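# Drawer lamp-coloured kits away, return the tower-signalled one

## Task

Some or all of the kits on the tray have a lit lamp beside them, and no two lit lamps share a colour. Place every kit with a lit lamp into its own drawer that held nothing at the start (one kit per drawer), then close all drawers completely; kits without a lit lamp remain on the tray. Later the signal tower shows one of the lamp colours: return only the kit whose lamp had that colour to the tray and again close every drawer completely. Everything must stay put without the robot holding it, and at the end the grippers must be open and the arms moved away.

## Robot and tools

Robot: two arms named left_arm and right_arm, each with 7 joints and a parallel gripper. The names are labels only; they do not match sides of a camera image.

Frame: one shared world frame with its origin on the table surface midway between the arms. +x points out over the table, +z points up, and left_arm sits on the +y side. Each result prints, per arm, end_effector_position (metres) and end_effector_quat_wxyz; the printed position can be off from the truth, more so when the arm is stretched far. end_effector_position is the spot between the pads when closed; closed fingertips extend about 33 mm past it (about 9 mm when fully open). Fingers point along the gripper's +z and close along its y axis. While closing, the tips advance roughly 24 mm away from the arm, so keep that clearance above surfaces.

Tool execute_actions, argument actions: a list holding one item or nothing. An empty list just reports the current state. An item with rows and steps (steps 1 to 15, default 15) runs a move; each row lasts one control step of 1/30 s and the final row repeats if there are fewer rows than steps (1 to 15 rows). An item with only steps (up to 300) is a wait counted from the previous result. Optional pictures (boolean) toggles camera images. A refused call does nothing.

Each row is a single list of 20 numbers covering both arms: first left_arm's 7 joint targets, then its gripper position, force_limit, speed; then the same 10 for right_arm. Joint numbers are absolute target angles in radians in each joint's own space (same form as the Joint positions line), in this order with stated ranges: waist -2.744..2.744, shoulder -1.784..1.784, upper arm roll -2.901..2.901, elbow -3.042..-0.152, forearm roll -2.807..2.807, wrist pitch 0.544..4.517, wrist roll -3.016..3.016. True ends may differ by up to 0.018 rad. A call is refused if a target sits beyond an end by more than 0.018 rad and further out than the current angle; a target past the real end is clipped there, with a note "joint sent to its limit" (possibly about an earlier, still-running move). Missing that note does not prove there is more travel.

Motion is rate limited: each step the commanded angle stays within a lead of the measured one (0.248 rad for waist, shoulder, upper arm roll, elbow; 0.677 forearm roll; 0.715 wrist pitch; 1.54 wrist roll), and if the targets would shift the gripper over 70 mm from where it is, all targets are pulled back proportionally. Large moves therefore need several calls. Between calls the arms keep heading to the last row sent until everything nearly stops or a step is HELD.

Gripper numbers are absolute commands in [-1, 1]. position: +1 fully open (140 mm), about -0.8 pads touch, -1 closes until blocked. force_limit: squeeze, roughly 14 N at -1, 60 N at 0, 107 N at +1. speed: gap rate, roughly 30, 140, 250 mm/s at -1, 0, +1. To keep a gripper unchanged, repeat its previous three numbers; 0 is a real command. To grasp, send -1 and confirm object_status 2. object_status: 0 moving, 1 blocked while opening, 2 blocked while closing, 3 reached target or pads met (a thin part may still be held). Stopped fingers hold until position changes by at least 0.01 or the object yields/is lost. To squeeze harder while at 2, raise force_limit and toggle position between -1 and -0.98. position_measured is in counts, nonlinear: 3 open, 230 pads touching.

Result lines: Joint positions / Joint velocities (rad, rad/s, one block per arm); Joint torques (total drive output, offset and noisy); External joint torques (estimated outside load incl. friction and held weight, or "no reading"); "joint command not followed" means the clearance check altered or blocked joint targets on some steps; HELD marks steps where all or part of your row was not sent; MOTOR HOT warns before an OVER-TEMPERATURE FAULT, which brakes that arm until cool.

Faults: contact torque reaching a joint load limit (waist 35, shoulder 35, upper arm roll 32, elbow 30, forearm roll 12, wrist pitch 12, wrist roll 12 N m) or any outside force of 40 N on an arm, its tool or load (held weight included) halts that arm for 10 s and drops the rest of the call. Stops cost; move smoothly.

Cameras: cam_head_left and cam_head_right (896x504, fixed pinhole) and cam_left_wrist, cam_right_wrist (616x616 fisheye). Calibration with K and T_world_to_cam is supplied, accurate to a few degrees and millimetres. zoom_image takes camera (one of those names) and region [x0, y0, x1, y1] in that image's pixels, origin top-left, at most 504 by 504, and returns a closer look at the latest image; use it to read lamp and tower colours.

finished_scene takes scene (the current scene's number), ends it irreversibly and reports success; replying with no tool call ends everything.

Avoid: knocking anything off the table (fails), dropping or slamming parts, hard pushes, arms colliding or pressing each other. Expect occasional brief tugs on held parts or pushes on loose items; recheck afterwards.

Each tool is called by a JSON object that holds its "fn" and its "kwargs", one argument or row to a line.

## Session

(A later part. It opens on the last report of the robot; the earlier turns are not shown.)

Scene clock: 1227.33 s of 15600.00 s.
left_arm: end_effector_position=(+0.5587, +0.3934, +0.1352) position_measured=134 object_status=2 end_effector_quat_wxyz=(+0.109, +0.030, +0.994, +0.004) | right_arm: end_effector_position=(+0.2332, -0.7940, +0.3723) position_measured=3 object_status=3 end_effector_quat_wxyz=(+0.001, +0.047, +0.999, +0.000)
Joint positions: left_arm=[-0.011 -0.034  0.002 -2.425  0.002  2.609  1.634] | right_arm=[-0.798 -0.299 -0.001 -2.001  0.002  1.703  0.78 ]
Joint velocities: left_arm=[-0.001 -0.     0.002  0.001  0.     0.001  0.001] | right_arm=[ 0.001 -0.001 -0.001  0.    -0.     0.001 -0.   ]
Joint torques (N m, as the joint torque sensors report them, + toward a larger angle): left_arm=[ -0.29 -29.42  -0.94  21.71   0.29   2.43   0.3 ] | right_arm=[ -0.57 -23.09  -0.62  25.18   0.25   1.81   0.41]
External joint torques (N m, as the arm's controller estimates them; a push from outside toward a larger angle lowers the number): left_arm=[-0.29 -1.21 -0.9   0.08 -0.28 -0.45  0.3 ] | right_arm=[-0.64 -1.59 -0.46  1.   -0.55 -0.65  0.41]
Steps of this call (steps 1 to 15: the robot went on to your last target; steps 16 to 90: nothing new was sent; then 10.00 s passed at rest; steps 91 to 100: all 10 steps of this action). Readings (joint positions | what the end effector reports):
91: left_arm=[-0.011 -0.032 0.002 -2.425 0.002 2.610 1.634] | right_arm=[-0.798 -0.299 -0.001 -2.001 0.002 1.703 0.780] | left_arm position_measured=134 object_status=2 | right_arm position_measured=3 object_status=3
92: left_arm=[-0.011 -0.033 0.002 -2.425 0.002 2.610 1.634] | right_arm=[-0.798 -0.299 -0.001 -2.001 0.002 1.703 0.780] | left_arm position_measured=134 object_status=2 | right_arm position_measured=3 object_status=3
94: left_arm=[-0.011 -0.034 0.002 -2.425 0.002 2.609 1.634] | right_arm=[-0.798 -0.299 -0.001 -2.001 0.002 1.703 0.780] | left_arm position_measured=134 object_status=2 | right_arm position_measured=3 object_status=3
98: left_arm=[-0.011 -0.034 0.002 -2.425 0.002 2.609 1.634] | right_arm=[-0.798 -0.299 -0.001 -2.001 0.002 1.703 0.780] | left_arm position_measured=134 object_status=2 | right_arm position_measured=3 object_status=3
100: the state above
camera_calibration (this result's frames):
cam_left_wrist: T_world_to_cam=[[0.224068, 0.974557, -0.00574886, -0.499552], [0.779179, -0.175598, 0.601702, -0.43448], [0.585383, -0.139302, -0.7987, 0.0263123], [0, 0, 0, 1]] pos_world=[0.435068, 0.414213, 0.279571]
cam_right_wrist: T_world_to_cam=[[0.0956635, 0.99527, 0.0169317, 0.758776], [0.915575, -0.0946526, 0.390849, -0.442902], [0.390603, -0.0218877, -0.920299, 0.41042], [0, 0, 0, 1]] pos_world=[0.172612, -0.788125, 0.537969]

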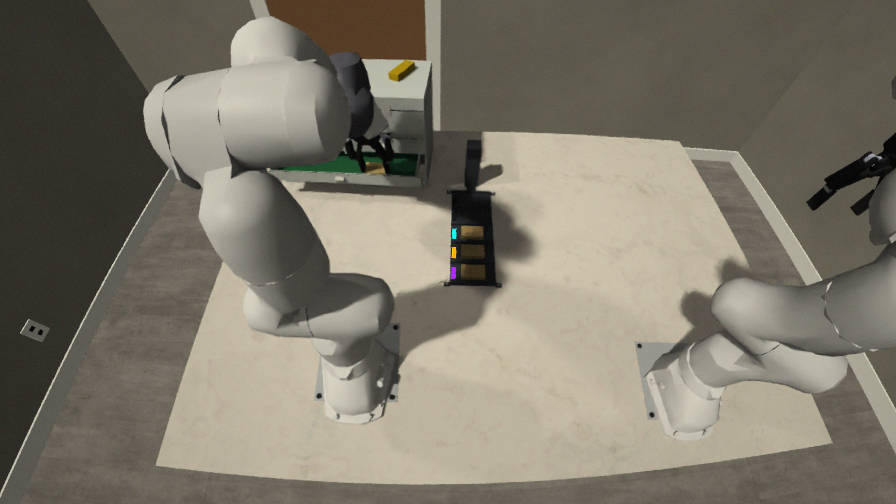

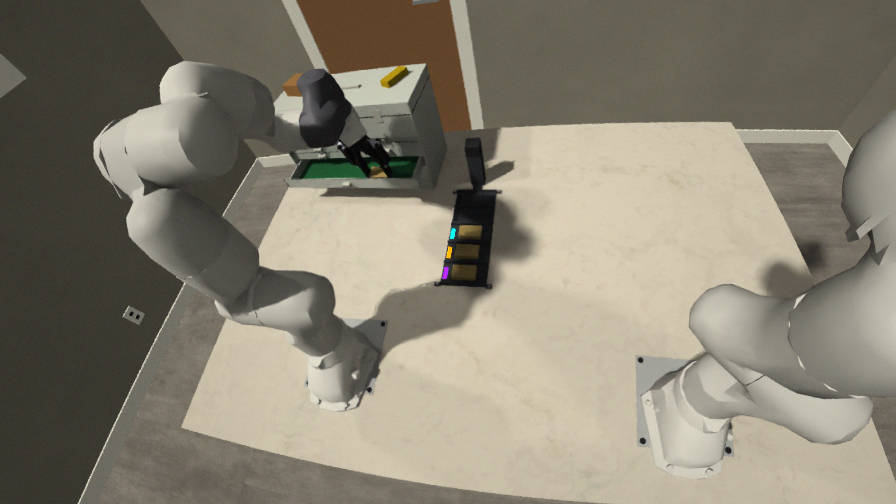

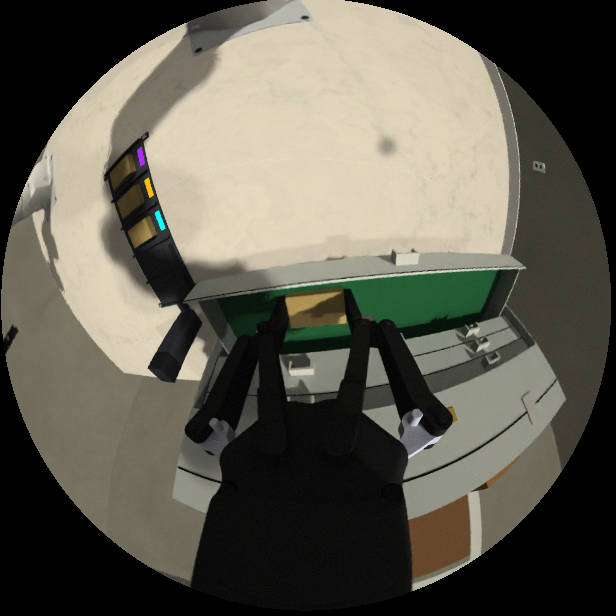

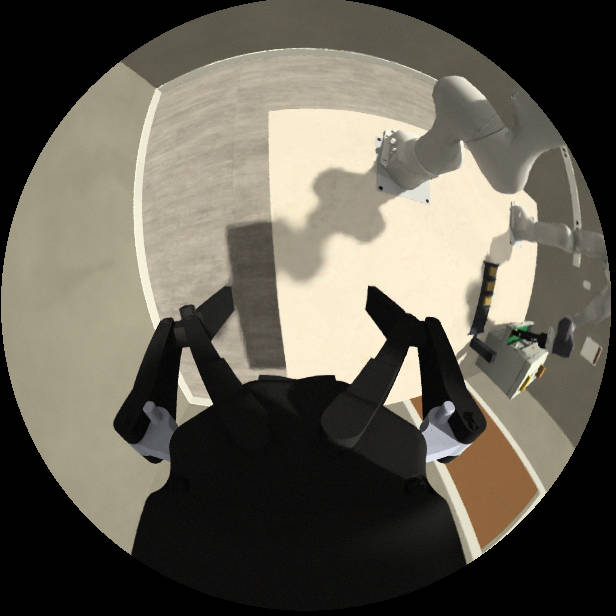

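{"fn": "execute_actions", "kwargs": {
  "actions": [
    {"rows":[[-0.01,-0.036,0,-2.424,0,2.605,1.64,0.2,0,-0.5,-0.8,-0.3,0,-2.0,0,1.7,0.785,1,0,0]],"steps":12}
  ],
  "pictures": false
}}

{"fn": "execute_actions", "kwargs": {
  "actions": [
    {"rows":[[-0.01,-0.06,0,-2.415,0,2.57,1.64,0.2,0,-0.5,-0.8,-0.3,0,-2.0,0,1.7,0.785,1,0,0],[-0.01,-0.08,0,-2.41,0,2.55,1.64,0.2,0,-0.5,-0.8,-0.3,0,-2.0,0,1.7,0.785,1,0,0],[-0.01,-0.1,0,-2.41,0,2.53,1.64,0.2,0,-0.5,-0.8,-0.3,0,-2.0,0,1.7,0.785,1,0,0],[-0.01,-0.13,0,-2.41,0,2.5,1.64,0.2,0,-0.5,-0.8,-0.3,0,-2.0,0,1.7,0.785,1,0,0],[-0.01,-0.16,0,-2.41,0,2.48,1.64,0.2,0,-0.5,-0.8,-0.3,0,-2.0,0,1.7,0.785,1,0,0]],"steps":15}
  ]
}}

Scene clock: 1244.80 s of 15600.00 s.
left_arm: end_effector_position=(+0.5586, +0.3934, +0.1352) position_measured=104 object_status=0 end_effector_quat_wxyz=(+0.109, +0.030, +0.994, +0.004) | right_arm: end_effector_position=(+0.2332, -0.7940, +0.3723) position_measured=3 object_status=3 end_effector_quat_wxyz=(+0.001, +0.047, +0.999, +0.000)
Joint positions: left_arm=[-0.011 -0.034  0.002 -2.425  0.002  2.609  1.634] | right_arm=[-0.798 -0.299 -0.001 -2.001  0.002  1.703  0.78 ]
Joint velocities: left_arm=[-0.001  0.     0.001 -0.001  0.    -0.     0.   ] | right_arm=[ 0.     0.001 -0.001 -0.001  0.    -0.     0.002]
Joint torques (N m, as the joint torque sensors report them, + toward a larger angle): left_arm=[  0.41 -29.07  -1.33  22.22   0.28   2.5    0.34] | right_arm=[ -1.12 -23.44  -0.91  25.22   0.3    1.79   0.35]
External joint torques (N m, as the arm's controller estimates them; a push from outside toward a larger angle lowers the number): left_arm=[ 0.43 -0.86 -1.28  0.62 -0.28 -0.38  0.35] | right_arm=[-1.03 -2.17 -0.55  1.16 -0.48 -0.65  0.35]
Steps of this call (steps 1 to 15: the robot went on to your last target; steps 16 to 90: nothing new was sent; then 14.07 s passed at rest; steps 91 to 102: all 12 steps of this action). Readings (joint positions | what the end effector reports):
91: left_arm=[-0.011 -0.034 0.002 -2.425 0.002 2.609 1.634] | right_arm=[-0.798 -0.299 -0.001 -2.001 0.002 1.703 0.780] | left_arm position_measured=134 object_status=0 | right_arm position_measured=3 object_status=3
92: left_arm=[-0.011 -0.034 0.002 -2.425 0.002 2.609 1.634] | right_arm=[-0.798 -0.299 -0.001 -2.001 0.002 1.703 0.780] | left_arm position_measured=134 object_status=0 | right_arm position_measured=3 object_status=3
94: left_arm=[-0.011 -0.034 0.002 -2.425 0.002 2.609 1.634] | right_arm=[-0.798 -0.299 -0.001 -2.001 0.002 1.703 0.780] | left_arm position_measured=120 object_status=0 | right_arm position_measured=3 object_status=3
98: left_arm=[-0.011 -0.034 0.002 -2.425 0.002 2.609 1.634] | right_arm=[-0.798 -0.299 -0.001 -2.001 0.002 1.703 0.780] | left_arm position_measured=104 object_status=0 | right_arm position_measured=3 object_status=3
102: the state above

Scene clock: 1245.30 s of 15600.00 s.
left_arm: end_effector_position=(+0.5550, +0.3934, +0.1943) position_measured=104 object_status=3 end_effector_quat_wxyz=(+0.123, +0.029, +0.992, +0.005) | right_arm: end_effector_position=(+0.2332, -0.7940, +0.3723) position_measured=3 object_status=3 end_effector_quat_wxyz=(+0.001, +0.047, +0.999, +0.000)
Joint positions: left_arm=[-0.011 -0.16   0.002 -2.408  0.002  2.495  1.634] | right_arm=[-0.798 -0.299 -0.001 -2.001  0.002  1.703  0.78 ]
Joint velocities: left_arm=[ 0.002  0.     0.    -0.008  0.001 -0.065  0.   ] | right_arm=[-0.     0.    -0.    -0.001 -0.     0.    -0.   ]
Joint torques (N m, as the joint torque sensors report them, + toward a larger angle): left_arm=[  0.11 -24.98  -1.02  21.84   0.48   2.49   0.38] | right_arm=[ -0.78 -23.52  -0.79  25.01   0.22   1.79   0.41]
External joint torques (N m, as the arm's controller estimates them; a push from outside toward a larger angle lowers the number): left_arm=[ 0.06  0.57 -0.91 -1.49 -0.17 -0.5   0.39] | right_arm=[-0.78 -2.05 -0.54  0.83 -0.57 -0.67  0.41]
Steps of this call (steps 1 to 15: all 15 steps of this action). Readings (joint positions | what the end effector reports):
1: left_arm=[-0.011 -0.037 0.002 -2.425 0.002 2.602 1.634] | right_arm=[-0.798 -0.299 -0.001 -2.001 0.002 1.703 0.780] | left_arm position_measured=104 object_status=0 | right_arm position_measured=3 object_status=3
2: left_arm=[-0.011 -0.046 0.002 -2.423 0.002 2.593 1.634] | right_arm=[-0.798 -0.299 -0.001 -2.001 0.002 1.703 0.780] | left_arm position_measured=104 object_status=3 | right_arm position_measured=3 object_status=3
4: left_arm=[-0.011 -0.078 0.002 -2.420 0.002 2.568 1.634] | right_arm=[-0.798 -0.299 -0.001 -2.001 0.002 1.703 0.780] | left_arm position_measured=104 object_status=3 | right_arm position_measured=3 object_status=3
8: left_arm=[-0.011 -0.149 0.002 -2.409 0.002 2.524 1.634] | right_arm=[-0.798 -0.299 -0.001 -2.001 0.002 1.703 0.780] | left_arm position_measured=104 object_status=3 | right_arm position_measured=3 object_status=3
15: the state above
camera_calibration (this result's frames):
cam_left_wrist: T_world_to_cam=[[0.224016, 0.974585, 0.000660614, -0.499607], [0.76174, -0.175514, 0.623656, -0.46179], [0.607922, -0.139206, -0.781698, 0.0598731], [0, 0, 0, 1]] pos_world=[0.427285, 0.414194, 0.335131]
cam_right_wrist: T_world_to_cam=[[0.0956634, 0.99527, 0.0169316, 0.758776], [0.915575, -0.0946525, 0.390849, -0.442902], [0.390603, -0.0218878, -0.920299, 0.41042], [0, 0, 0, 1]] pos_world=[0.172612, -0.788125, 0.537969]

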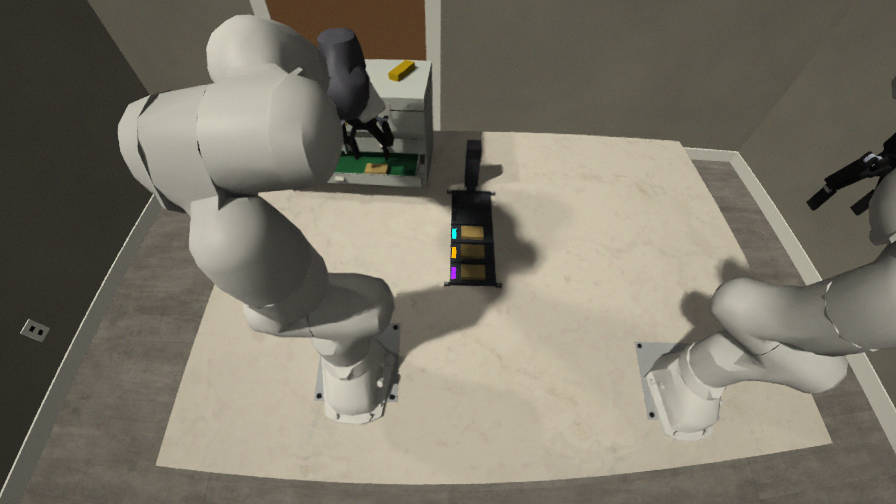

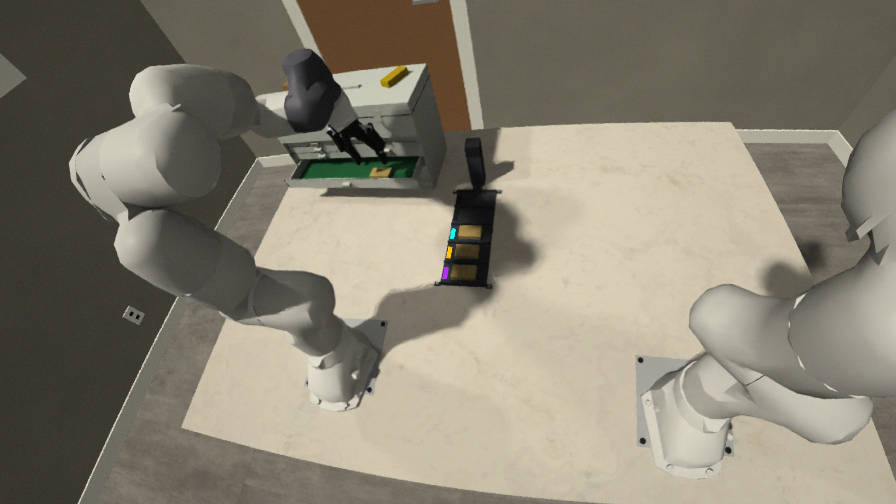

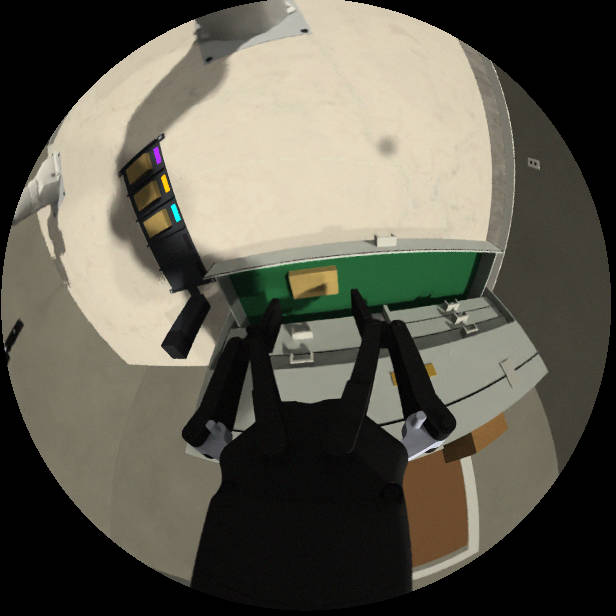

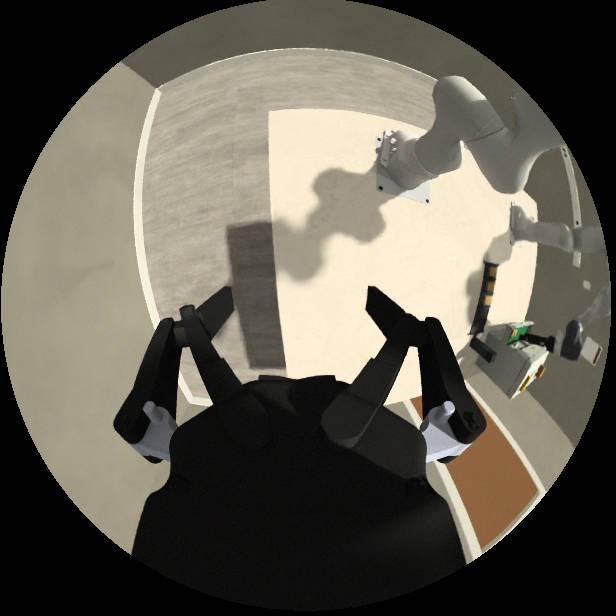

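{"fn": "execute_actions", "kwargs": {
  "actions": [
    {"rows":[[0,-0.2,0,-2.45,0,2.55,1.64,-0.85,0,0,-0.8,-0.3,0,-2.0,0,1.7,0.785,1,0,0],[0.01,-0.24,0,-2.49,0,2.6,1.64,-0.85,0,0,-0.8,-0.3,0,-2.0,0,1.7,0.785,1,0,0],[0.02,-0.28,0,-2.53,0,2.65,1.64,-0.85,0,0,-0.8,-0.3,0,-2.0,0,1.7,0.785,1,0,0],[0.03,-0.32,0,-2.57,0,2.7,1.64,-0.85,0,0,-0.8,-0.3,0,-2.0,0,1.7,0.785,1,0,0],[0.04,-0.36,0,-2.62,0,2.74,1.64,-0.85,0,0,-0.8,-0.3,0,-2.0,0,1.7,0.785,1,0,0],[0.05,-0.4,0,-2.67,0,2.78,1.64,-0.85,0,0,-0.8,-0.3,0,-2.0,0,1.7,0.785,1,0,0],[0.06,-0.44,0,-2.72,0,2.81,1.64,-0.85,0,0,-0.8,-0.3,0,-2.0,0,1.7,0.785,1,0,0],[0.07,-0.48,0,-2.77,0,2.837,1.64,-0.85,0,0,-0.8,-0.3,0,-2.0,0,1.7,0.785,1,0,0],[0.07,-0.52,0,-2.83,0,2.837,1.64,-0.85,0,0,-0.8,-0.3,0,-2.0,0,1.7,0.785,1,0,0],[0.07,-0.56,0,-2.897,0,2.837,1.64,-0.85,0,0,-0.8,-0.3,0,-2.0,0,1.7,0.785,1,0,0]],"steps":15}
  ],
  "pictures": false
}}

{"fn": "execute_actions", "kwargs": {
  "actions": [
    {"rows":[[0.07,-0.54,0,-2.905,0,2.87,1.64,-0.85,0,0,-0.8,-0.3,0,-2.0,0,1.7,0.785,1,0,0],[0.07,-0.52,0,-2.911,0,2.9,1.64,-0.85,0,0,-0.8,-0.3,0,-2.0,0,1.7,0.785,1,0,0],[0.07,-0.5,0,-2.918,0,2.93,1.64,-0.85,0,0,-0.8,-0.3,0,-2.0,0,1.7,0.785,1,0,0],[0.07,-0.48,0,-2.924,0,2.96,1.64,-0.85,0,0,-0.8,-0.3,0,-2.0,0,1.7,0.785,1,0,0],[0.07,-0.46,0,-2.93,0,2.99,1.64,-0.85,0,0,-0.8,-0.3,0,-2.0,0,1.7,0.785,1,0,0],[0.07,-0.44,0,-2.936,0,3.02,1.64,-0.85,0,0,-0.8,-0.3,0,-2.0,0,1.7,0.785,1,0,0],[0.07,-0.42,0,-2.942,0,3.045,1.64,-0.85,0,0,-0.8,-0.3,0,-2.0,0,1.7,0.785,1,0,0],[0.07,-0.4,0,-2.948,0,3.068,1.64,-0.85,0,0,-0.8,-0.3,0,-2.0,0,1.7,0.785,1,0,0],[0.07,-0.386,0,-2.951,0,3.068,1.64,-0.85,0,0,-0.8,-0.3,0,-2.0,0,1.7,0.785,1,0,0]],"steps":15}
  ],
  "pictures": false
}}

{"fn": "execute_actions", "kwargs": {
  "actions": [
    {"steps":20}
  ]
}}

Scene clock: 1287.03 s of 15600.00 s.
left_arm: end_effector_position=(+0.4680, +0.4279, +0.1925) position_measured=209 object_status=0 end_effector_quat_wxyz=(+0.227, -0.008, +0.974, +0.017) | right_arm: end_effector_position=(+0.2332, -0.7940, +0.3723) position_measured=3 object_status=3 end_effector_quat_wxyz=(+0.001, +0.047, +0.999, +0.000)
Joint positions: left_arm=[ 0.067 -0.549  0.    -2.885  0.002  2.796  1.634] | right_arm=[-0.798 -0.299 -0.001 -2.001  0.002  1.703  0.78 ]
Joint velocities: left_arm=[ 0.006 -0.105  0.001 -0.179  0.001  0.209  0.   ] | right_arm=[-0.001  0.001  0.001 -0.     0.001  0.    -0.   ]
Joint torques (N m, as the joint torque sensors report them, + toward a larger angle): left_arm=[  0.75 -13.29  -0.03  23.28   0.33   4.36   0.43] | right_arm=[ -0.55 -23.37  -0.48  24.93   0.22   1.83   0.37]
External joint torques (N m, as the arm's controller estimates them; a push from outside toward a larger angle lowers the number): left_arm=[ 0.87 -1.85  0.62 -1.8  -0.34  0.75  0.45] | right_arm=[-0.55 -2.02 -0.23  0.79 -0.57 -0.62  0.37]
Steps of this call (steps 1 to 15: the robot went on to your last target; steps 16 to 90: nothing new was sent; then 38.23 s passed at rest; steps 91 to 105: all 15 steps of this action). Readings (joint positions | what the end effector reports):
91: left_arm=[-0.010 -0.168 0.001 -2.419 0.002 2.495 1.634] | right_arm=[-0.798 -0.299 -0.001 -2.001 0.002 1.703 0.780] | left_arm position_measured=104 object_status=0 | right_arm position_measured=3 object_status=3
92: left_arm=[-0.006 -0.186 0.000 -2.441 0.002 2.512 1.634] | right_arm=[-0.798 -0.299 -0.001 -2.001 0.002 1.703 0.780] | left_arm position_measured=110 object_status=0 | right_arm position_measured=3 object_status=3
94: left_arm=[0.008 -0.244 -0.000 -2.502 0.002 2.563 1.634] | right_arm=[-0.798 -0.299 -0.001 -2.001 0.002 1.703 0.780] | left_arm position_measured=125 object_status=0 | right_arm position_measured=3 object_status=3
98: left_arm=[0.047 -0.399 -0.000 -2.667 0.002 2.691 1.634] | right_arm=[-0.798 -0.299 -0.001 -2.001 0.002 1.703 0.780] | left_arm position_measured=156 object_status=0 | right_arm position_measured=3 object_status=3
105: the state above

Scene clock: 1287.53 s of 15600.00 s.
left_arm: end_effector_position=(+0.4677, +0.4279, +0.1370) position_measured=233 object_status=3 end_effector_quat_wxyz=(+0.234, -0.008, +0.972, +0.017) | right_arm: end_effector_position=(+0.2332, -0.7940, +0.3723) position_measured=3 object_status=3 end_effector_quat_wxyz=(+0.001, +0.047, +0.999, +0.000)
Joint positions: left_arm=[ 0.067 -0.389  0.    -2.951  0.002  3.035  1.634] | right_arm=[-0.798 -0.299 -0.001 -2.001  0.002  1.703  0.78 ]
Joint velocities: left_arm=[ 0.002  0.011  0.     0.002  0.001  0.173 -0.   ] | right_arm=[ 0.     0.001 -0.     0.003 -0.     0.001 -0.001]
Joint torques (N m, as the joint torque sensors report them, + toward a larger angle): left_arm=[  0.87 -11.9   -0.22  18.89   0.16   4.04   0.41] | right_arm=[ -1.31 -23.47  -0.88  25.15   0.26   1.83   0.38]
External joint torques (N m, as the arm's controller estimates them; a push from outside toward a larger angle lowers the number): left_arm=[ 0.85  2.26  0.12 -1.01 -0.28  0.8   0.42] | right_arm=[-1.3  -2.02 -0.62  0.94 -0.52 -0.64  0.38]
Steps of this call (steps 1 to 15: all 15 steps of this action). Readings (joint positions | what the end effector reports):
1: left_arm=[0.067 -0.549 0.000 -2.891 0.002 2.808 1.634] | right_arm=[-0.798 -0.299 -0.001 -2.001 0.002 1.703 0.780] | left_arm position_measured=217 object_status=0 | right_arm position_measured=3 object_status=3
2: left_arm=[0.067 -0.543 0.000 -2.895 0.002 2.824 1.634] | right_arm=[-0.798 -0.299 -0.001 -2.001 0.002 1.703 0.780] | left_arm position_measured=224 object_status=0 | right_arm position_measured=3 object_status=3
4: left_arm=[0.067 -0.518 0.000 -2.906 0.002 2.863 1.634] | right_arm=[-0.798 -0.299 -0.001 -2.001 0.002 1.703 0.780] | left_arm position_measured=233 object_status=0 | right_arm position_measured=3 object_status=3
8: left_arm=[0.067 -0.443 0.000 -2.932 0.002 2.955 1.634] | right_arm=[-0.798 -0.299 -0.001 -2.001 0.002 1.703 0.780] | left_arm position_measured=233 object_status=0 | right_arm position_measured=3 object_status=3
15: the state above

Scene clock: 1288.20 s of 15600.00 s.
left_arm: end_effector_position=(+0.4743, +0.4285, +0.1431) position_measured=233 object_status=3 end_effector_quat_wxyz=(+0.247, -0.008, +0.969, +0.018) | right_arm: end_effector_position=(+0.2332, -0.7940, +0.3723) position_measured=3 object_status=3 end_effector_quat_wxyz=(+0.001, +0.047, +0.999, +0.000)
Joint positions: left_arm=[ 0.067 -0.388  0.    -2.951  0.002  3.063  1.634] | right_arm=[-0.798 -0.299 -0.001 -2.001  0.002  1.703  0.78 ]
Joint velocities: left_arm=[ 0.002 -0.    -0.001  0.001  0.     0.002  0.   ] | right_arm=[ 0.001  0.    -0.    -0.001 -0.001  0.    -0.001]
Joint torques (N m, as the joint torque sensors report them, + toward a larger angle): left_arm=[  0.86 -12.36   0.27  19.01   0.27   4.06   0.42] | right_arm=[ -0.77 -23.15  -0.52  25.32   0.27   1.79   0.4 ]
External joint torques (N m, as the arm's controller estimates them; a push from outside toward a larger angle lowers the number): left_arm=[ 0.84  1.59  0.6  -0.79 -0.18  0.76  0.43] | right_arm=[-0.8  -1.69 -0.3   1.16 -0.52 -0.66  0.4 ]
Steps of this call (steps 1 to 20: the robot went on to your last target). Readings (joint positions | what the end effector reports):
1: left_arm=[0.067 -0.388 0.000 -2.951 0.002 3.040 1.634] | right_arm=[-0.798 -0.299 -0.001 -2.001 0.002 1.703 0.780] | left_arm position_measured=233 object_status=3 | right_arm position_measured=3 object_status=3
2: left_arm=[0.067 -0.388 0.000 -2.951 0.002 3.045 1.634] | right_arm=[-0.798 -0.299 -0.001 -2.001 0.002 1.703 0.780] | left_arm position_measured=233 object_status=3 | right_arm position_measured=3 object_status=3
4: left_arm=[0.067 -0.388 0.000 -2.951 0.002 3.051 1.634] | right_arm=[-0.798 -0.299 -0.001 -2.001 0.002 1.703 0.780] | left_arm position_measured=233 object_status=3 | right_arm position_measured=3 object_status=3
8: left_arm=[0.067 -0.388 0.000 -2.951 0.002 3.058 1.634] | right_arm=[-0.798 -0.299 -0.001 -2.001 0.002 1.703 0.780] | left_arm position_measured=233 object_status=3 | right_arm position_measured=3 object_status=3
20: the state above
camera_calibration (this result's frames):
cam_left_wrist: T_world_to_cam=[[0.141513, 0.988266, 0.0574868, -0.490585], [0.592372, -0.131065, 0.794932, -0.325497], [0.793139, -0.0784399, -0.603969, -0.0655317], [0, 0, 0, 1]] pos_world=[0.314215, 0.437026, 0.247371]
cam_right_wrist: T_world_to_cam=[[0.0956635, 0.99527, 0.0169316, 0.758776], [0.915575, -0.0946526, 0.390849, -0.442902], [0.390603, -0.0218878, -0.920299, 0.41042], [0, 0, 0, 1]] pos_world=[0.172612, -0.788125, 0.537969]

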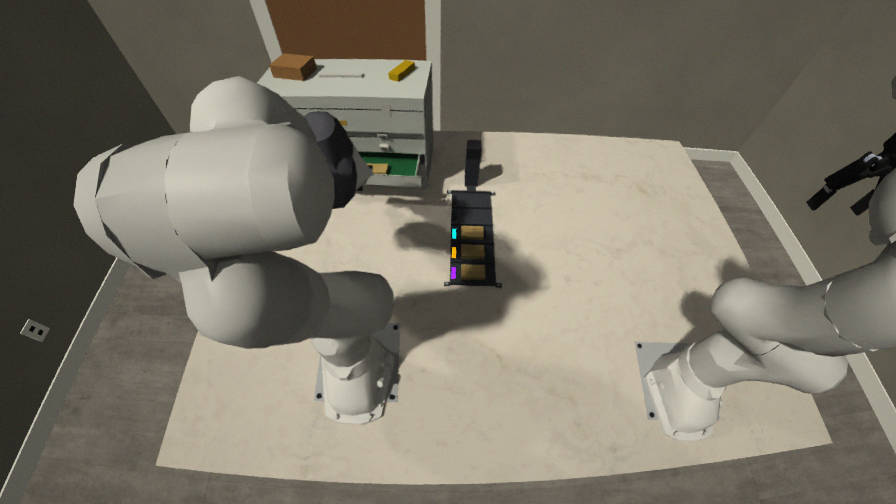

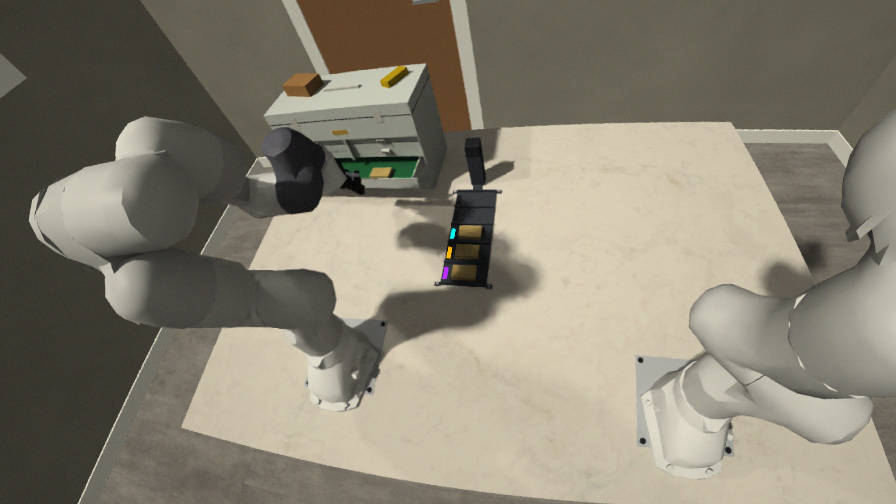

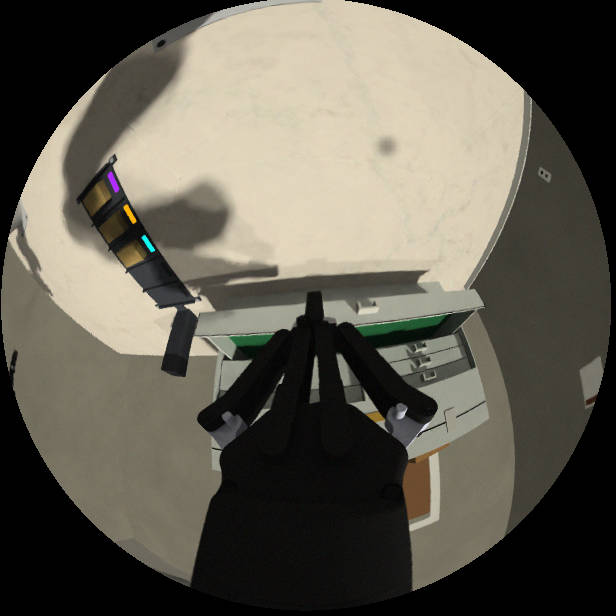

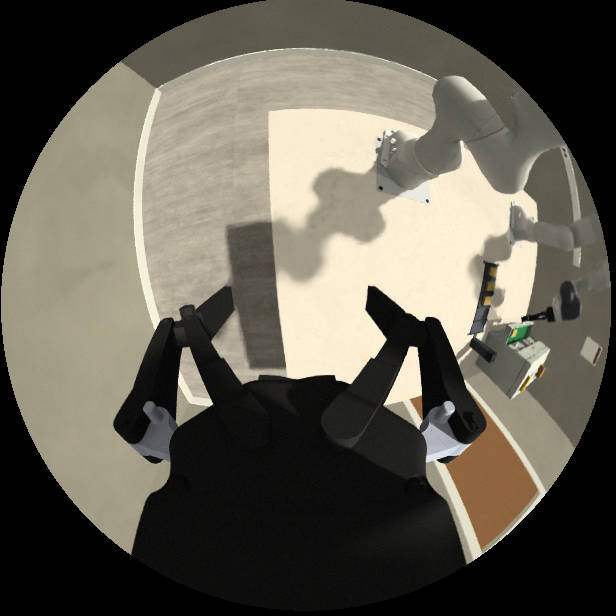

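{"fn": "execute_actions", "kwargs": {
  "actions": [
    {"rows":[[0.07,-0.369,0,-2.935,0,3.068,1.64,-0.85,0,0,-0.8,-0.3,0,-2.0,0,1.7,0.785,1,0,0],[0.07,-0.352,0,-2.919,0,3.069,1.64,-0.85,0,0,-0.8,-0.3,0,-2.0,0,1.7,0.785,1,0,0],[0.07,-0.335,0,-2.902,0,3.07,1.64,-0.85,0,0,-0.8,-0.3,0,-2.0,0,1.7,0.785,1,0,0],[0.07,-0.318,0,-2.886,0,3.07,1.64,-0.85,0,0,-0.8,-0.3,0,-2.0,0,1.7,0.785,1,0,0],[0.07,-0.301,0,-2.87,0,3.071,1.64,-0.85,0,0,-0.8,-0.3,0,-2.0,0,1.7,0.785,1,0,0],[0.07,-0.285,0,-2.854,0,3.071,1.64,-0.85,0,0,-0.8,-0.3,0,-2.0,0,1.7,0.785,1,0,0],[0.07,-0.268,0,-2.837,0,3.072,1.64,-0.85,0,0,-0.8,-0.3,0,-2.0,0,1.7,0.785,1,0,0],[0.07,-0.251,0,-2.821,0,3.072,1.64,-0.85,0,0,-0.8,-0.3,0,-2.0,0,1.7,0.785,1,0,0],[0.07,-0.234,0,-2.805,0,3.072,1.64,-0.85,0,0,-0.8,-0.3,0,-2.0,0,1.7,0.785,1,0,0],[0.07,-0.218,0,-2.789,0,3.072,1.64,-0.85,0,0,-0.8,-0.3,0,-2.0,0,1.7,0.785,1,0,0],[0.07,-0.201,0,-2.772,0,3.072,1.64,-0.85,0,0,-0.8,-0.3,0,-2.0,0,1.7,0.785,1,0,0],[0.07,-0.184,0,-2.756,0,3.072,1.64,-0.85,0,0,-0.8,-0.3,0,-2.0,0,1.7,0.785,1,0,0],[0.07,-0.169,0,-2.738,0,3.069,1.64,-0.85,0,0,-0.8,-0.3,0,-2.0,0,1.7,0.785,1,0,0],[0.07,-0.154,0,-2.721,0,3.066,1.64,-0.85,0,0,-0.8,-0.3,0,-2.0,0,1.7,0.785,1,0,0],[0.07,-0.14,0,-2.703,0,3.064,1.64,-0.85,0,0,-0.8,-0.3,0,-2.0,0,1.7,0.785,1,0,0]],"steps":15}
  ],
  "pictures": false
}}

{"fn": "execute_actions", "kwargs": {
  "actions": [
    {"rows":[[0.07,-0.125,0,-2.686,0,3.061,1.64,-0.85,0,0,-0.8,-0.3,0,-2.0,0,1.7,0.785,1,0,0],[0.07,-0.11,0,-2.668,0,3.058,1.64,-0.85,0,0,-0.8,-0.3,0,-2.0,0,1.7,0.785,1,0,0],[0.07,-0.095,0,-2.651,0,3.055,1.64,-0.85,0,0,-0.8,-0.3,0,-2.0,0,1.7,0.785,1,0,0],[0.07,-0.08,0,-2.633,0,3.053,1.64,-0.85,0,0,-0.8,-0.3,0,-2.0,0,1.7,0.785,1,0,0],[0.07,-0.066,0,-2.616,0,3.05,1.64,-0.85,0,0,-0.8,-0.3,0,-2.0,0,1.7,0.785,1,0,0],[0.07,-0.054,0,-2.602,0,3.048,1.64,-0.85,0,0,-0.8,-0.3,0,-2.0,0,1.7,0.785,1,0,0],[0.07,-0.044,0,-2.59,0,3.046,1.64,-0.85,0,0,-0.8,-0.3,0,-2.0,0,1.7,0.785,1,0,0],[0.07,-0.035,0,-2.58,0,3.044,1.64,-0.85,0,0,-0.8,-0.3,0,-2.0,0,1.7,0.785,1,0,0],[0.07,-0.027,0,-2.57,0,3.043,1.64,-0.85,0,0,-0.8,-0.3,0,-2.0,0,1.7,0.785,1,0,0],[0.07,-0.02,0,-2.562,0,3.042,1.64,-0.85,0,0,-0.8,-0.3,0,-2.0,0,1.7,0.785,1,0,0],[0.07,-0.014,0,-2.555,0,3.04,1.64,-0.85,0,0,-0.8,-0.3,0,-2.0,0,1.7,0.785,1,0,0],[0.07,-0.007,0,-2.546,0,3.039,1.64,-0.85,0,0,-0.8,-0.3,0,-2.0,0,1.7,0.785,1,0,0]],"steps":15}
  ],
  "pictures": false
}}

{"fn": "execute_actions", "kwargs": {
  "actions": [
    {"steps":10}
  ],
  "pictures": false
}}

Scene clock: 1321.57 s of 15600.00 s.
left_arm: end_effector_position=(+0.5397, +0.4333, +0.1404) position_measured=233 object_status=3 end_effector_quat_wxyz=(+0.243, -0.007, +0.970, +0.018) | right_arm: end_effector_position=(+0.2332, -0.7940, +0.3723) position_measured=3 object_status=3 end_effector_quat_wxyz=(+0.001, +0.047, +0.999, +0.000)
Joint positions: left_arm=[ 0.067 -0.173 -0.001 -2.745  0.002  3.063  1.634] | right_arm=[-0.798 -0.299 -0.001 -2.001  0.002  1.703  0.78 ]
Joint velocities: left_arm=[-0.     0.446 -0.011  0.473  0.001 -0.024  0.003] | right_arm=[ 0.    -0.001  0.     0.001 -0.     0.    -0.   ]
Joint torques (N m, as the joint torque sensors report them, + toward a larger angle): left_arm=[  0.76 -23.23   1.49  22.15   0.22   4.06   0.37] | right_arm=[ -0.64 -23.58  -1.01  25.15   0.29   1.82   0.37]
External joint torques (N m, as the arm's controller estimates them; a push from outside toward a larger angle lowers the number): left_arm=[ 0.9   0.98  1.39  4.39 -0.24  0.75  0.38] | right_arm=[-0.63 -2.05 -0.73  0.95 -0.5  -0.63  0.37]
Steps of this call (steps 1 to 15: the robot went on to your last target; steps 16 to 90: nothing new was sent; then 29.87 s passed at rest; steps 91 to 105: all 15 steps of this action). Readings (joint positions | what the end effector reports):
91: left_arm=[0.067 -0.384 0.000 -2.948 0.002 3.064 1.634] | right_arm=[-0.798 -0.299 -0.001 -2.001 0.002 1.703 0.780] | left_arm position_measured=233 object_status=3 | right_arm position_measured=3 object_status=3
92: left_arm=[0.067 -0.376 0.000 -2.940 0.002 3.064 1.634] | right_arm=[-0.798 -0.299 -0.001 -2.001 0.002 1.703 0.780] | left_arm position_measured=233 object_status=3 | right_arm position_measured=3 object_status=3
94: left_arm=[0.067 -0.350 0.000 -2.916 0.002 3.064 1.634] | right_arm=[-0.798 -0.299 -0.001 -2.001 0.002 1.703 0.780] | left_arm position_measured=233 object_status=3 | right_arm position_measured=3 object_status=3
98: left_arm=[0.067 -0.288 0.000 -2.857 0.002 3.065 1.634] | right_arm=[-0.798 -0.299 -0.001 -2.001 0.002 1.703 0.780] | left_arm position_measured=233 object_status=3 | right_arm position_measured=3 object_status=3
105: the state above

Scene clock: 1322.07 s of 15600.00 s.
left_arm: end_effector_position=(+0.5992, +0.4375, +0.1398) position_measured=233 object_status=3 end_effector_quat_wxyz=(+0.244, -0.007, +0.970, +0.018) | right_arm: end_effector_position=(+0.2332, -0.7940, +0.3723) position_measured=3 object_status=3 end_effector_quat_wxyz=(+0.001, +0.047, +0.999, +0.000)
Joint positions: left_arm=[ 0.067 -0.012 -0.002 -2.557  0.002  3.039  1.635] | right_arm=[-0.798 -0.299 -0.001 -2.001  0.002  1.703  0.78 ]
Joint velocities: left_arm=[ 0.     0.033 -0.006  0.052 -0.001 -0.034  0.002] | right_arm=[-0.     0.002  0.002  0.    -0.    -0.     0.001]
Joint torques (N m, as the joint torque sensors report them, + toward a larger angle): left_arm=[  1.17 -26.31   1.58  22.55   0.25   4.29   0.43] | right_arm=[ -0.97 -23.14  -0.7   25.39   0.24   1.85   0.34]
External joint torques (N m, as the arm's controller estimates them; a push from outside toward a larger angle lowers the number): left_arm=[ 1.32  1.65  1.65  2.77 -0.2   1.14  0.43] | right_arm=[-0.94 -1.75 -0.42  1.2  -0.55 -0.61  0.34]
Steps of this call (steps 1 to 15: all 15 steps of this action). Readings (joint positions | what the end effector reports):
1: left_arm=[0.067 -0.157 -0.001 -2.728 0.002 3.062 1.634] | right_arm=[-0.798 -0.299 -0.001 -2.001 0.002 1.703 0.780] | left_arm position_measured=233 object_status=3 | right_arm position_measured=3 object_status=3
2: left_arm=[0.067 -0.142 -0.001 -2.711 0.002 3.060 1.635] | right_arm=[-0.798 -0.299 -0.001 -2.001 0.002 1.703 0.780] | left_arm position_measured=233 object_status=3 | right_arm position_measured=3 object_status=3
4: left_arm=[0.067 -0.112 -0.002 -2.676 0.002 3.057 1.635] | right_arm=[-0.798 -0.299 -0.001 -2.001 0.002 1.703 0.780] | left_arm position_measured=233 object_status=3 | right_arm position_measured=3 object_status=3
8: left_arm=[0.067 -0.058 -0.002 -2.613 0.002 3.049 1.635] | right_arm=[-0.798 -0.299 -0.001 -2.001 0.002 1.703 0.780] | left_arm position_measured=233 object_status=3 | right_arm position_measured=3 object_status=3
15: the state above

Scene clock: 1322.40 s of 15600.00 s.
left_arm: end_effector_position=(+0.5995, +0.4374, +0.1399) position_measured=233 object_status=3 end_effector_quat_wxyz=(+0.242, -0.006, +0.970, +0.018) | right_arm: end_effector_position=(+0.2332, -0.7940, +0.3723) position_measured=3 object_status=3 end_effector_quat_wxyz=(+0.001, +0.047, +0.999, +0.000)
Joint positions: left_arm=[ 0.067 -0.011 -0.002 -2.553  0.002  3.033  1.635] | right_arm=[-0.798 -0.299 -0.001 -2.001  0.002  1.703  0.78 ]
Joint velocities: left_arm=[-0.001 -0.001  0.     0.002  0.    -0.004  0.001] | right_arm=[-0.001 -0.001 -0.001 -0.    -0.    -0.     0.   ]
Joint torques (N m, as the joint torque sensors report them, + toward a larger angle): left_arm=[  1.21 -24.97   1.43  23.93   0.27   4.35   0.26] | right_arm=[ -0.9  -23.2   -0.11  25.13   0.3    1.85   0.37]
External joint torques (N m, as the arm's controller estimates them; a push from outside toward a larger angle lowers the number): left_arm=[ 1.22  2.53  1.45  3.82 -0.2   1.05  0.27] | right_arm=[-0.78 -1.83  0.28  1.   -0.48 -0.6   0.37]
Steps of this call (steps 1 to 10: the robot went on to your last target). Readings (joint positions | what the end effector reports):
1: left_arm=[0.067 -0.011 -0.002 -2.556 0.002 3.038 1.635] | right_arm=[-0.798 -0.299 -0.001 -2.001 0.002 1.703 0.780] | left_arm position_measured=233 object_status=3 | right_arm position_measured=3 object_status=3
2: left_arm=[0.067 -0.011 -0.002 -2.555 0.002 3.037 1.635] | right_arm=[-0.798 -0.299 -0.001 -2.001 0.002 1.703 0.780] | left_arm position_measured=233 object_status=3 | right_arm position_measured=3 object_status=3
4: left_arm=[0.067 -0.011 -0.002 -2.554 0.002 3.035 1.635] | right_arm=[-0.798 -0.299 -0.001 -2.001 0.002 1.703 0.780] | left_arm position_measured=233 object_status=3 | right_arm position_measured=3 object_status=3
8: left_arm=[0.067 -0.011 -0.002 -2.553 0.002 3.033 1.635] | right_arm=[-0.798 -0.299 -0.001 -2.001 0.002 1.703 0.780] | left_arm position_measured=233 object_status=3 | right_arm position_measured=3 object_status=3
10: the state above

{"fn": "execute_actions", "kwargs": {
  "actions": [
    {"rows":[[0.07,-0.04,0,-2.6,0,3.05,1.63,-0.15,-0.3,-0.3,-0.8,-0.3,0,-2.0,0,1.7,0.785,1,0,0],[0.06,-0.07,0,-2.65,0,3.08,1.62,-0.15,-0.3,-0.3,-0.8,-0.3,0,-2.0,0,1.7,0.785,1,0,0],[0.05,-0.1,0,-2.7,0,3.13,1.61,-0.15,-0.3,-0.3,-0.8,-0.3,0,-2.0,0,1.7,0.785,1,0,0],[0.04,-0.13,0,-2.75,0,3.2,1.6,-0.15,-0.3,-0.3,-0.8,-0.3,0,-2.0,0,1.7,0.785,1,0,0],[0.02,-0.15,0,-2.8,0,3.27,1.59,-0.15,-0.3,-0.3,-0.8,-0.3,0,-2.0,0,1.7,0.785,1,0,0],[0,-0.16,0,-2.84,0,3.34,1.58,-0.15,-0.3,-0.3,-0.8,-0.3,0,-2.0,0,1.7,0.785,1,0,0],[-0.02,-0.164,0,-2.88,0,3.41,1.57,-0.15,-0.3,-0.3,-0.8,-0.3,0,-2.0,0,1.7,0.785,1,0,0],[-0.042,-0.164,0,-2.912,0,3.48,1.57,-0.15,-0.3,-0.3,-0.8,-0.3,0,-2.0,0,1.7,0.785,1,0,0],[-0.042,-0.164,0,-2.912,0,3.537,1.57,-0.15,-0.3,-0.3,-0.8,-0.3,0,-2.0,0,1.7,0.785,1,0,0]],"steps":15}
  ],
  "pictures": false
}}

{"fn": "execute_actions", "kwargs": {
  "actions": [
    {"steps":30}
  ]
}}

Scene clock: 1357.33 s of 15600.00 s.
left_arm: end_effector_position=(+0.5390, +0.3772, +0.1516) position_measured=153 object_status=0 end_effector_quat_wxyz=(+0.349, +0.023, +0.937, -0.000) | right_arm: end_effector_position=(+0.2332, -0.7940, +0.3723) position_measured=3 object_status=3 end_effector_quat_wxyz=(+0.001, +0.047, +0.999, +0.000)
Joint positions: left_arm=[-0.038 -0.16  -0.001 -2.908  0.001  3.46   1.594] | right_arm=[-0.798 -0.299 -0.001 -2.001  0.002  1.703  0.78 ]
Joint velocities: left_arm=[-0.016 -0.028  0.001 -0.025 -0.001  0.444 -0.057] | right_arm=[ 0.001 -0.    -0.     0.001  0.001 -0.    -0.001]
Joint torques (N m, as the joint torque sensors report them, + toward a larger angle): left_arm=[ -2.26 -20.17   0.83  16.49   0.16   4.15  -0.32] | right_arm=[ -0.61 -23.38  -0.52  24.94   0.28   1.84   0.39]
External joint torques (N m, as the arm's controller estimates them; a push from outside toward a larger angle lowers the number): left_arm=[-2.46 -1.53  0.74 -0.37 -0.11  0.91 -0.3 ] | right_arm=[-0.67 -1.92 -0.34  0.78 -0.52 -0.61  0.39]
Steps of this call (steps 1 to 15: the robot went on to your last target; steps 16 to 90: nothing new was sent; then 31.43 s passed at rest; steps 91 to 105: all 15 steps of this action). Readings (joint positions | what the end effector reports):
91: left_arm=[0.067 -0.018 -0.002 -2.563 0.002 3.035 1.636] | right_arm=[-0.798 -0.299 -0.001 -2.001 0.002 1.703 0.780] | left_arm position_measured=233 object_status=0 | right_arm position_measured=3 object_status=3
92: left_arm=[0.066 -0.033 -0.002 -2.587 0.002 3.043 1.635] | right_arm=[-0.798 -0.299 -0.001 -2.001 0.002 1.703 0.780] | left_arm position_measured=228 object_status=0 | right_arm position_measured=3 object_status=3
94: left_arm=[0.058 -0.077 -0.001 -2.660 0.002 3.081 1.630] | right_arm=[-0.798 -0.299 -0.001 -2.001 0.002 1.703 0.780] | left_arm position_measured=216 object_status=0 | right_arm position_measured=3 object_status=3
98: left_arm=[0.001 -0.147 0.001 -2.828 0.001 3.247 1.614] | right_arm=[-0.798 -0.299 -0.001 -2.001 0.002 1.703 0.780] | left_arm position_measured=193 object_status=0 | right_arm position_measured=3 object_status=3
105: the state above

Scene clock: 1358.33 s of 15600.00 s.
left_arm: end_effector_position=(+0.5508, +0.3763, +0.1718) position_measured=148 object_status=3 end_effector_quat_wxyz=(+0.382, +0.016, +0.924, -0.004) | right_arm: end_effector_position=(+0.2332, -0.7940, +0.3723) position_measured=3 object_status=3 end_effector_quat_wxyz=(+0.001, +0.047, +0.999, +0.000)
Joint positions: left_arm=[-0.039 -0.162 -0.001 -2.91   0.001  3.533  1.577] | right_arm=[-0.798 -0.299 -0.001 -2.001  0.002  1.703  0.78 ]
Joint velocities: left_arm=[ 0.     0.002 -0.001 -0.    -0.     0.001 -0.001] | right_arm=[ 0.    -0.001 -0.    -0.001  0.001 -0.    -0.   ]
Joint torques (N m, as the joint torque sensors report them, + toward a larger angle): left_arm=[ -2.55 -20.     1.02  15.77   0.27   4.25  -0.29] | right_arm=[ -0.74 -23.45  -0.89  24.83   0.29   1.79   0.36]
External joint torques (N m, as the arm's controller estimates them; a push from outside toward a larger angle lowers the number): left_arm=[-2.56 -1.04  1.15 -1.11 -0.04  0.84 -0.27] | right_arm=[-0.76 -1.96 -0.66  0.65 -0.51 -0.66  0.36]
Steps of this call (steps 1 to 30: the robot went on to your last target). Readings (joint positions | what the end effector reports):
1: left_arm=[-0.038 -0.161 -0.001 -2.909 0.001 3.473 1.592] | right_arm=[-0.798 -0.299 -0.001 -2.001 0.002 1.703 0.780] | left_arm position_measured=149 object_status=0 | right_arm position_measured=3 object_status=3
2: left_arm=[-0.039 -0.162 -0.001 -2.909 0.001 3.484 1.591] | right_arm=[-0.798 -0.299 -0.001 -2.001 0.002 1.703 0.780] | left_arm position_measured=148 object_status=0 | right_arm position_measured=3 object_status=3
4: left_arm=[-0.039 -0.162 -0.001 -2.910 0.001 3.500 1.588] | right_arm=[-0.798 -0.299 -0.001 -2.001 0.002 1.703 0.780] | left_arm position_measured=148 object_status=0 | right_arm position_measured=3 object_status=3
8: left_arm=[-0.039 -0.162 -0.001 -2.910 0.001 3.518 1.584] | right_arm=[-0.798 -0.299 -0.001 -2.001 0.002 1.703 0.780] | left_arm position_measured=148 object_status=3 | right_arm position_measured=3 object_status=3
30: the state above
All arms were judged still, so your last target was given up. Only a new action makes them travel on or press farther. Fingers that are still opening or closing keep moving.
camera_calibration (this result's frames):
cam_left_wrist: T_world_to_cam=[[0.183304, 0.979964, 0.0779077, -0.474878], [0.336559, -0.13702, 0.93164, -0.280743], [0.923649, -0.144553, -0.354932, -0.202756], [0, 0, 0, 1]] pos_world=[0.368809, 0.397587, 0.226584]
cam_right_wrist: T_world_to_cam=[[0.0956634, 0.99527, 0.0169317, 0.758776], [0.915575, -0.0946525, 0.390849, -0.442902], [0.390603, -0.0218877, -0.920299, 0.41042], [0, 0, 0, 1]] pos_world=[0.172612, -0.788125, 0.53797]

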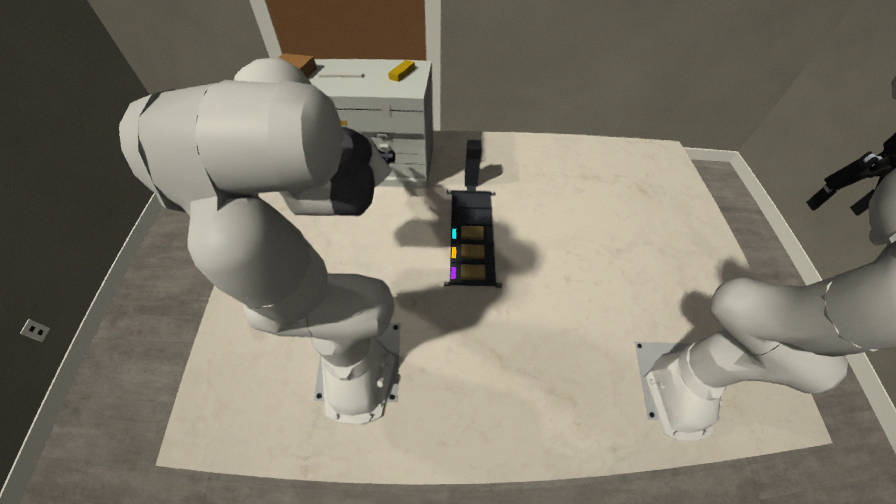

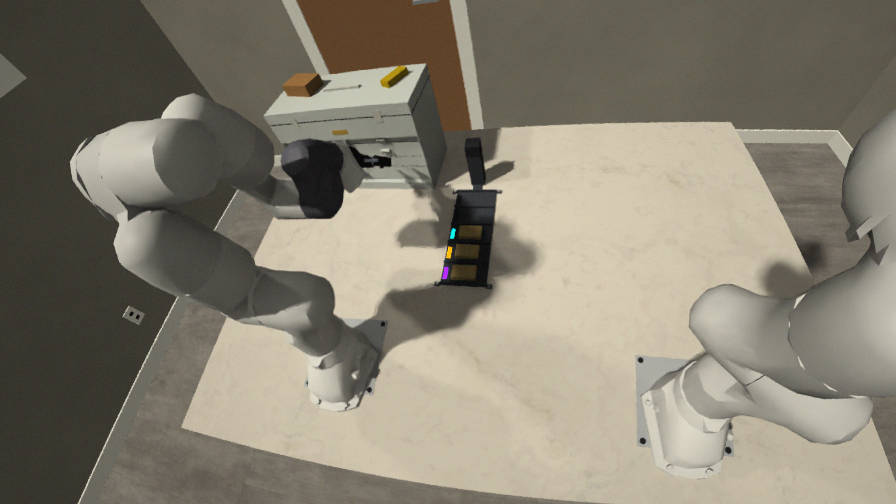

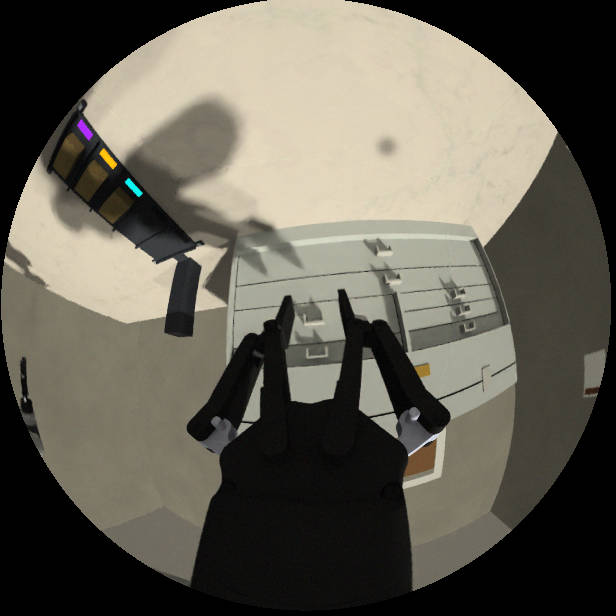

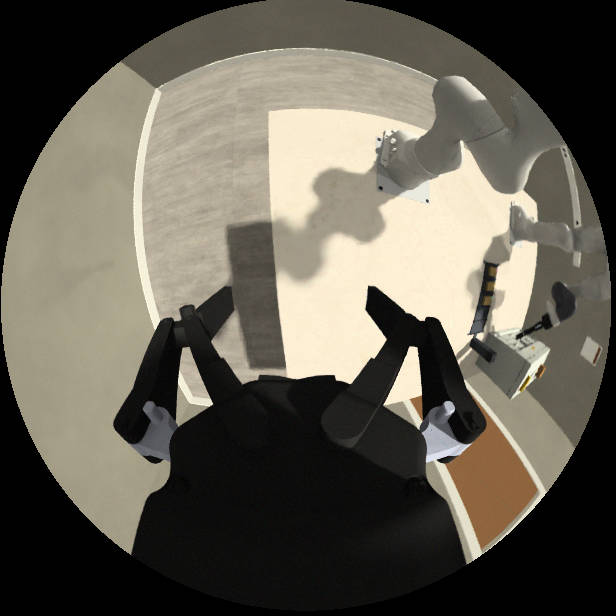

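{"fn": "zoom_image", "kwargs": {
  "camera": "cam_left_wrist",
  "region": [220, 220, 500, 400]
}}

Region (220, 220, 500, 400) of cam_left_wrist's 616x616 image, scaled by 1.800, with more detail than that image has; it fills the top 324 rows of this view, and the rest is white.

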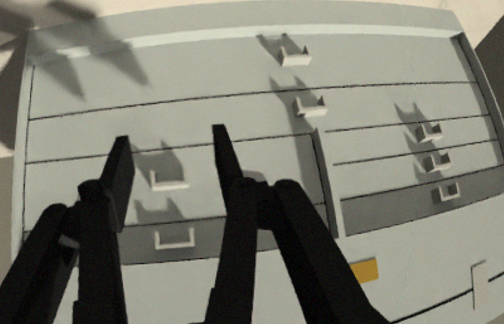

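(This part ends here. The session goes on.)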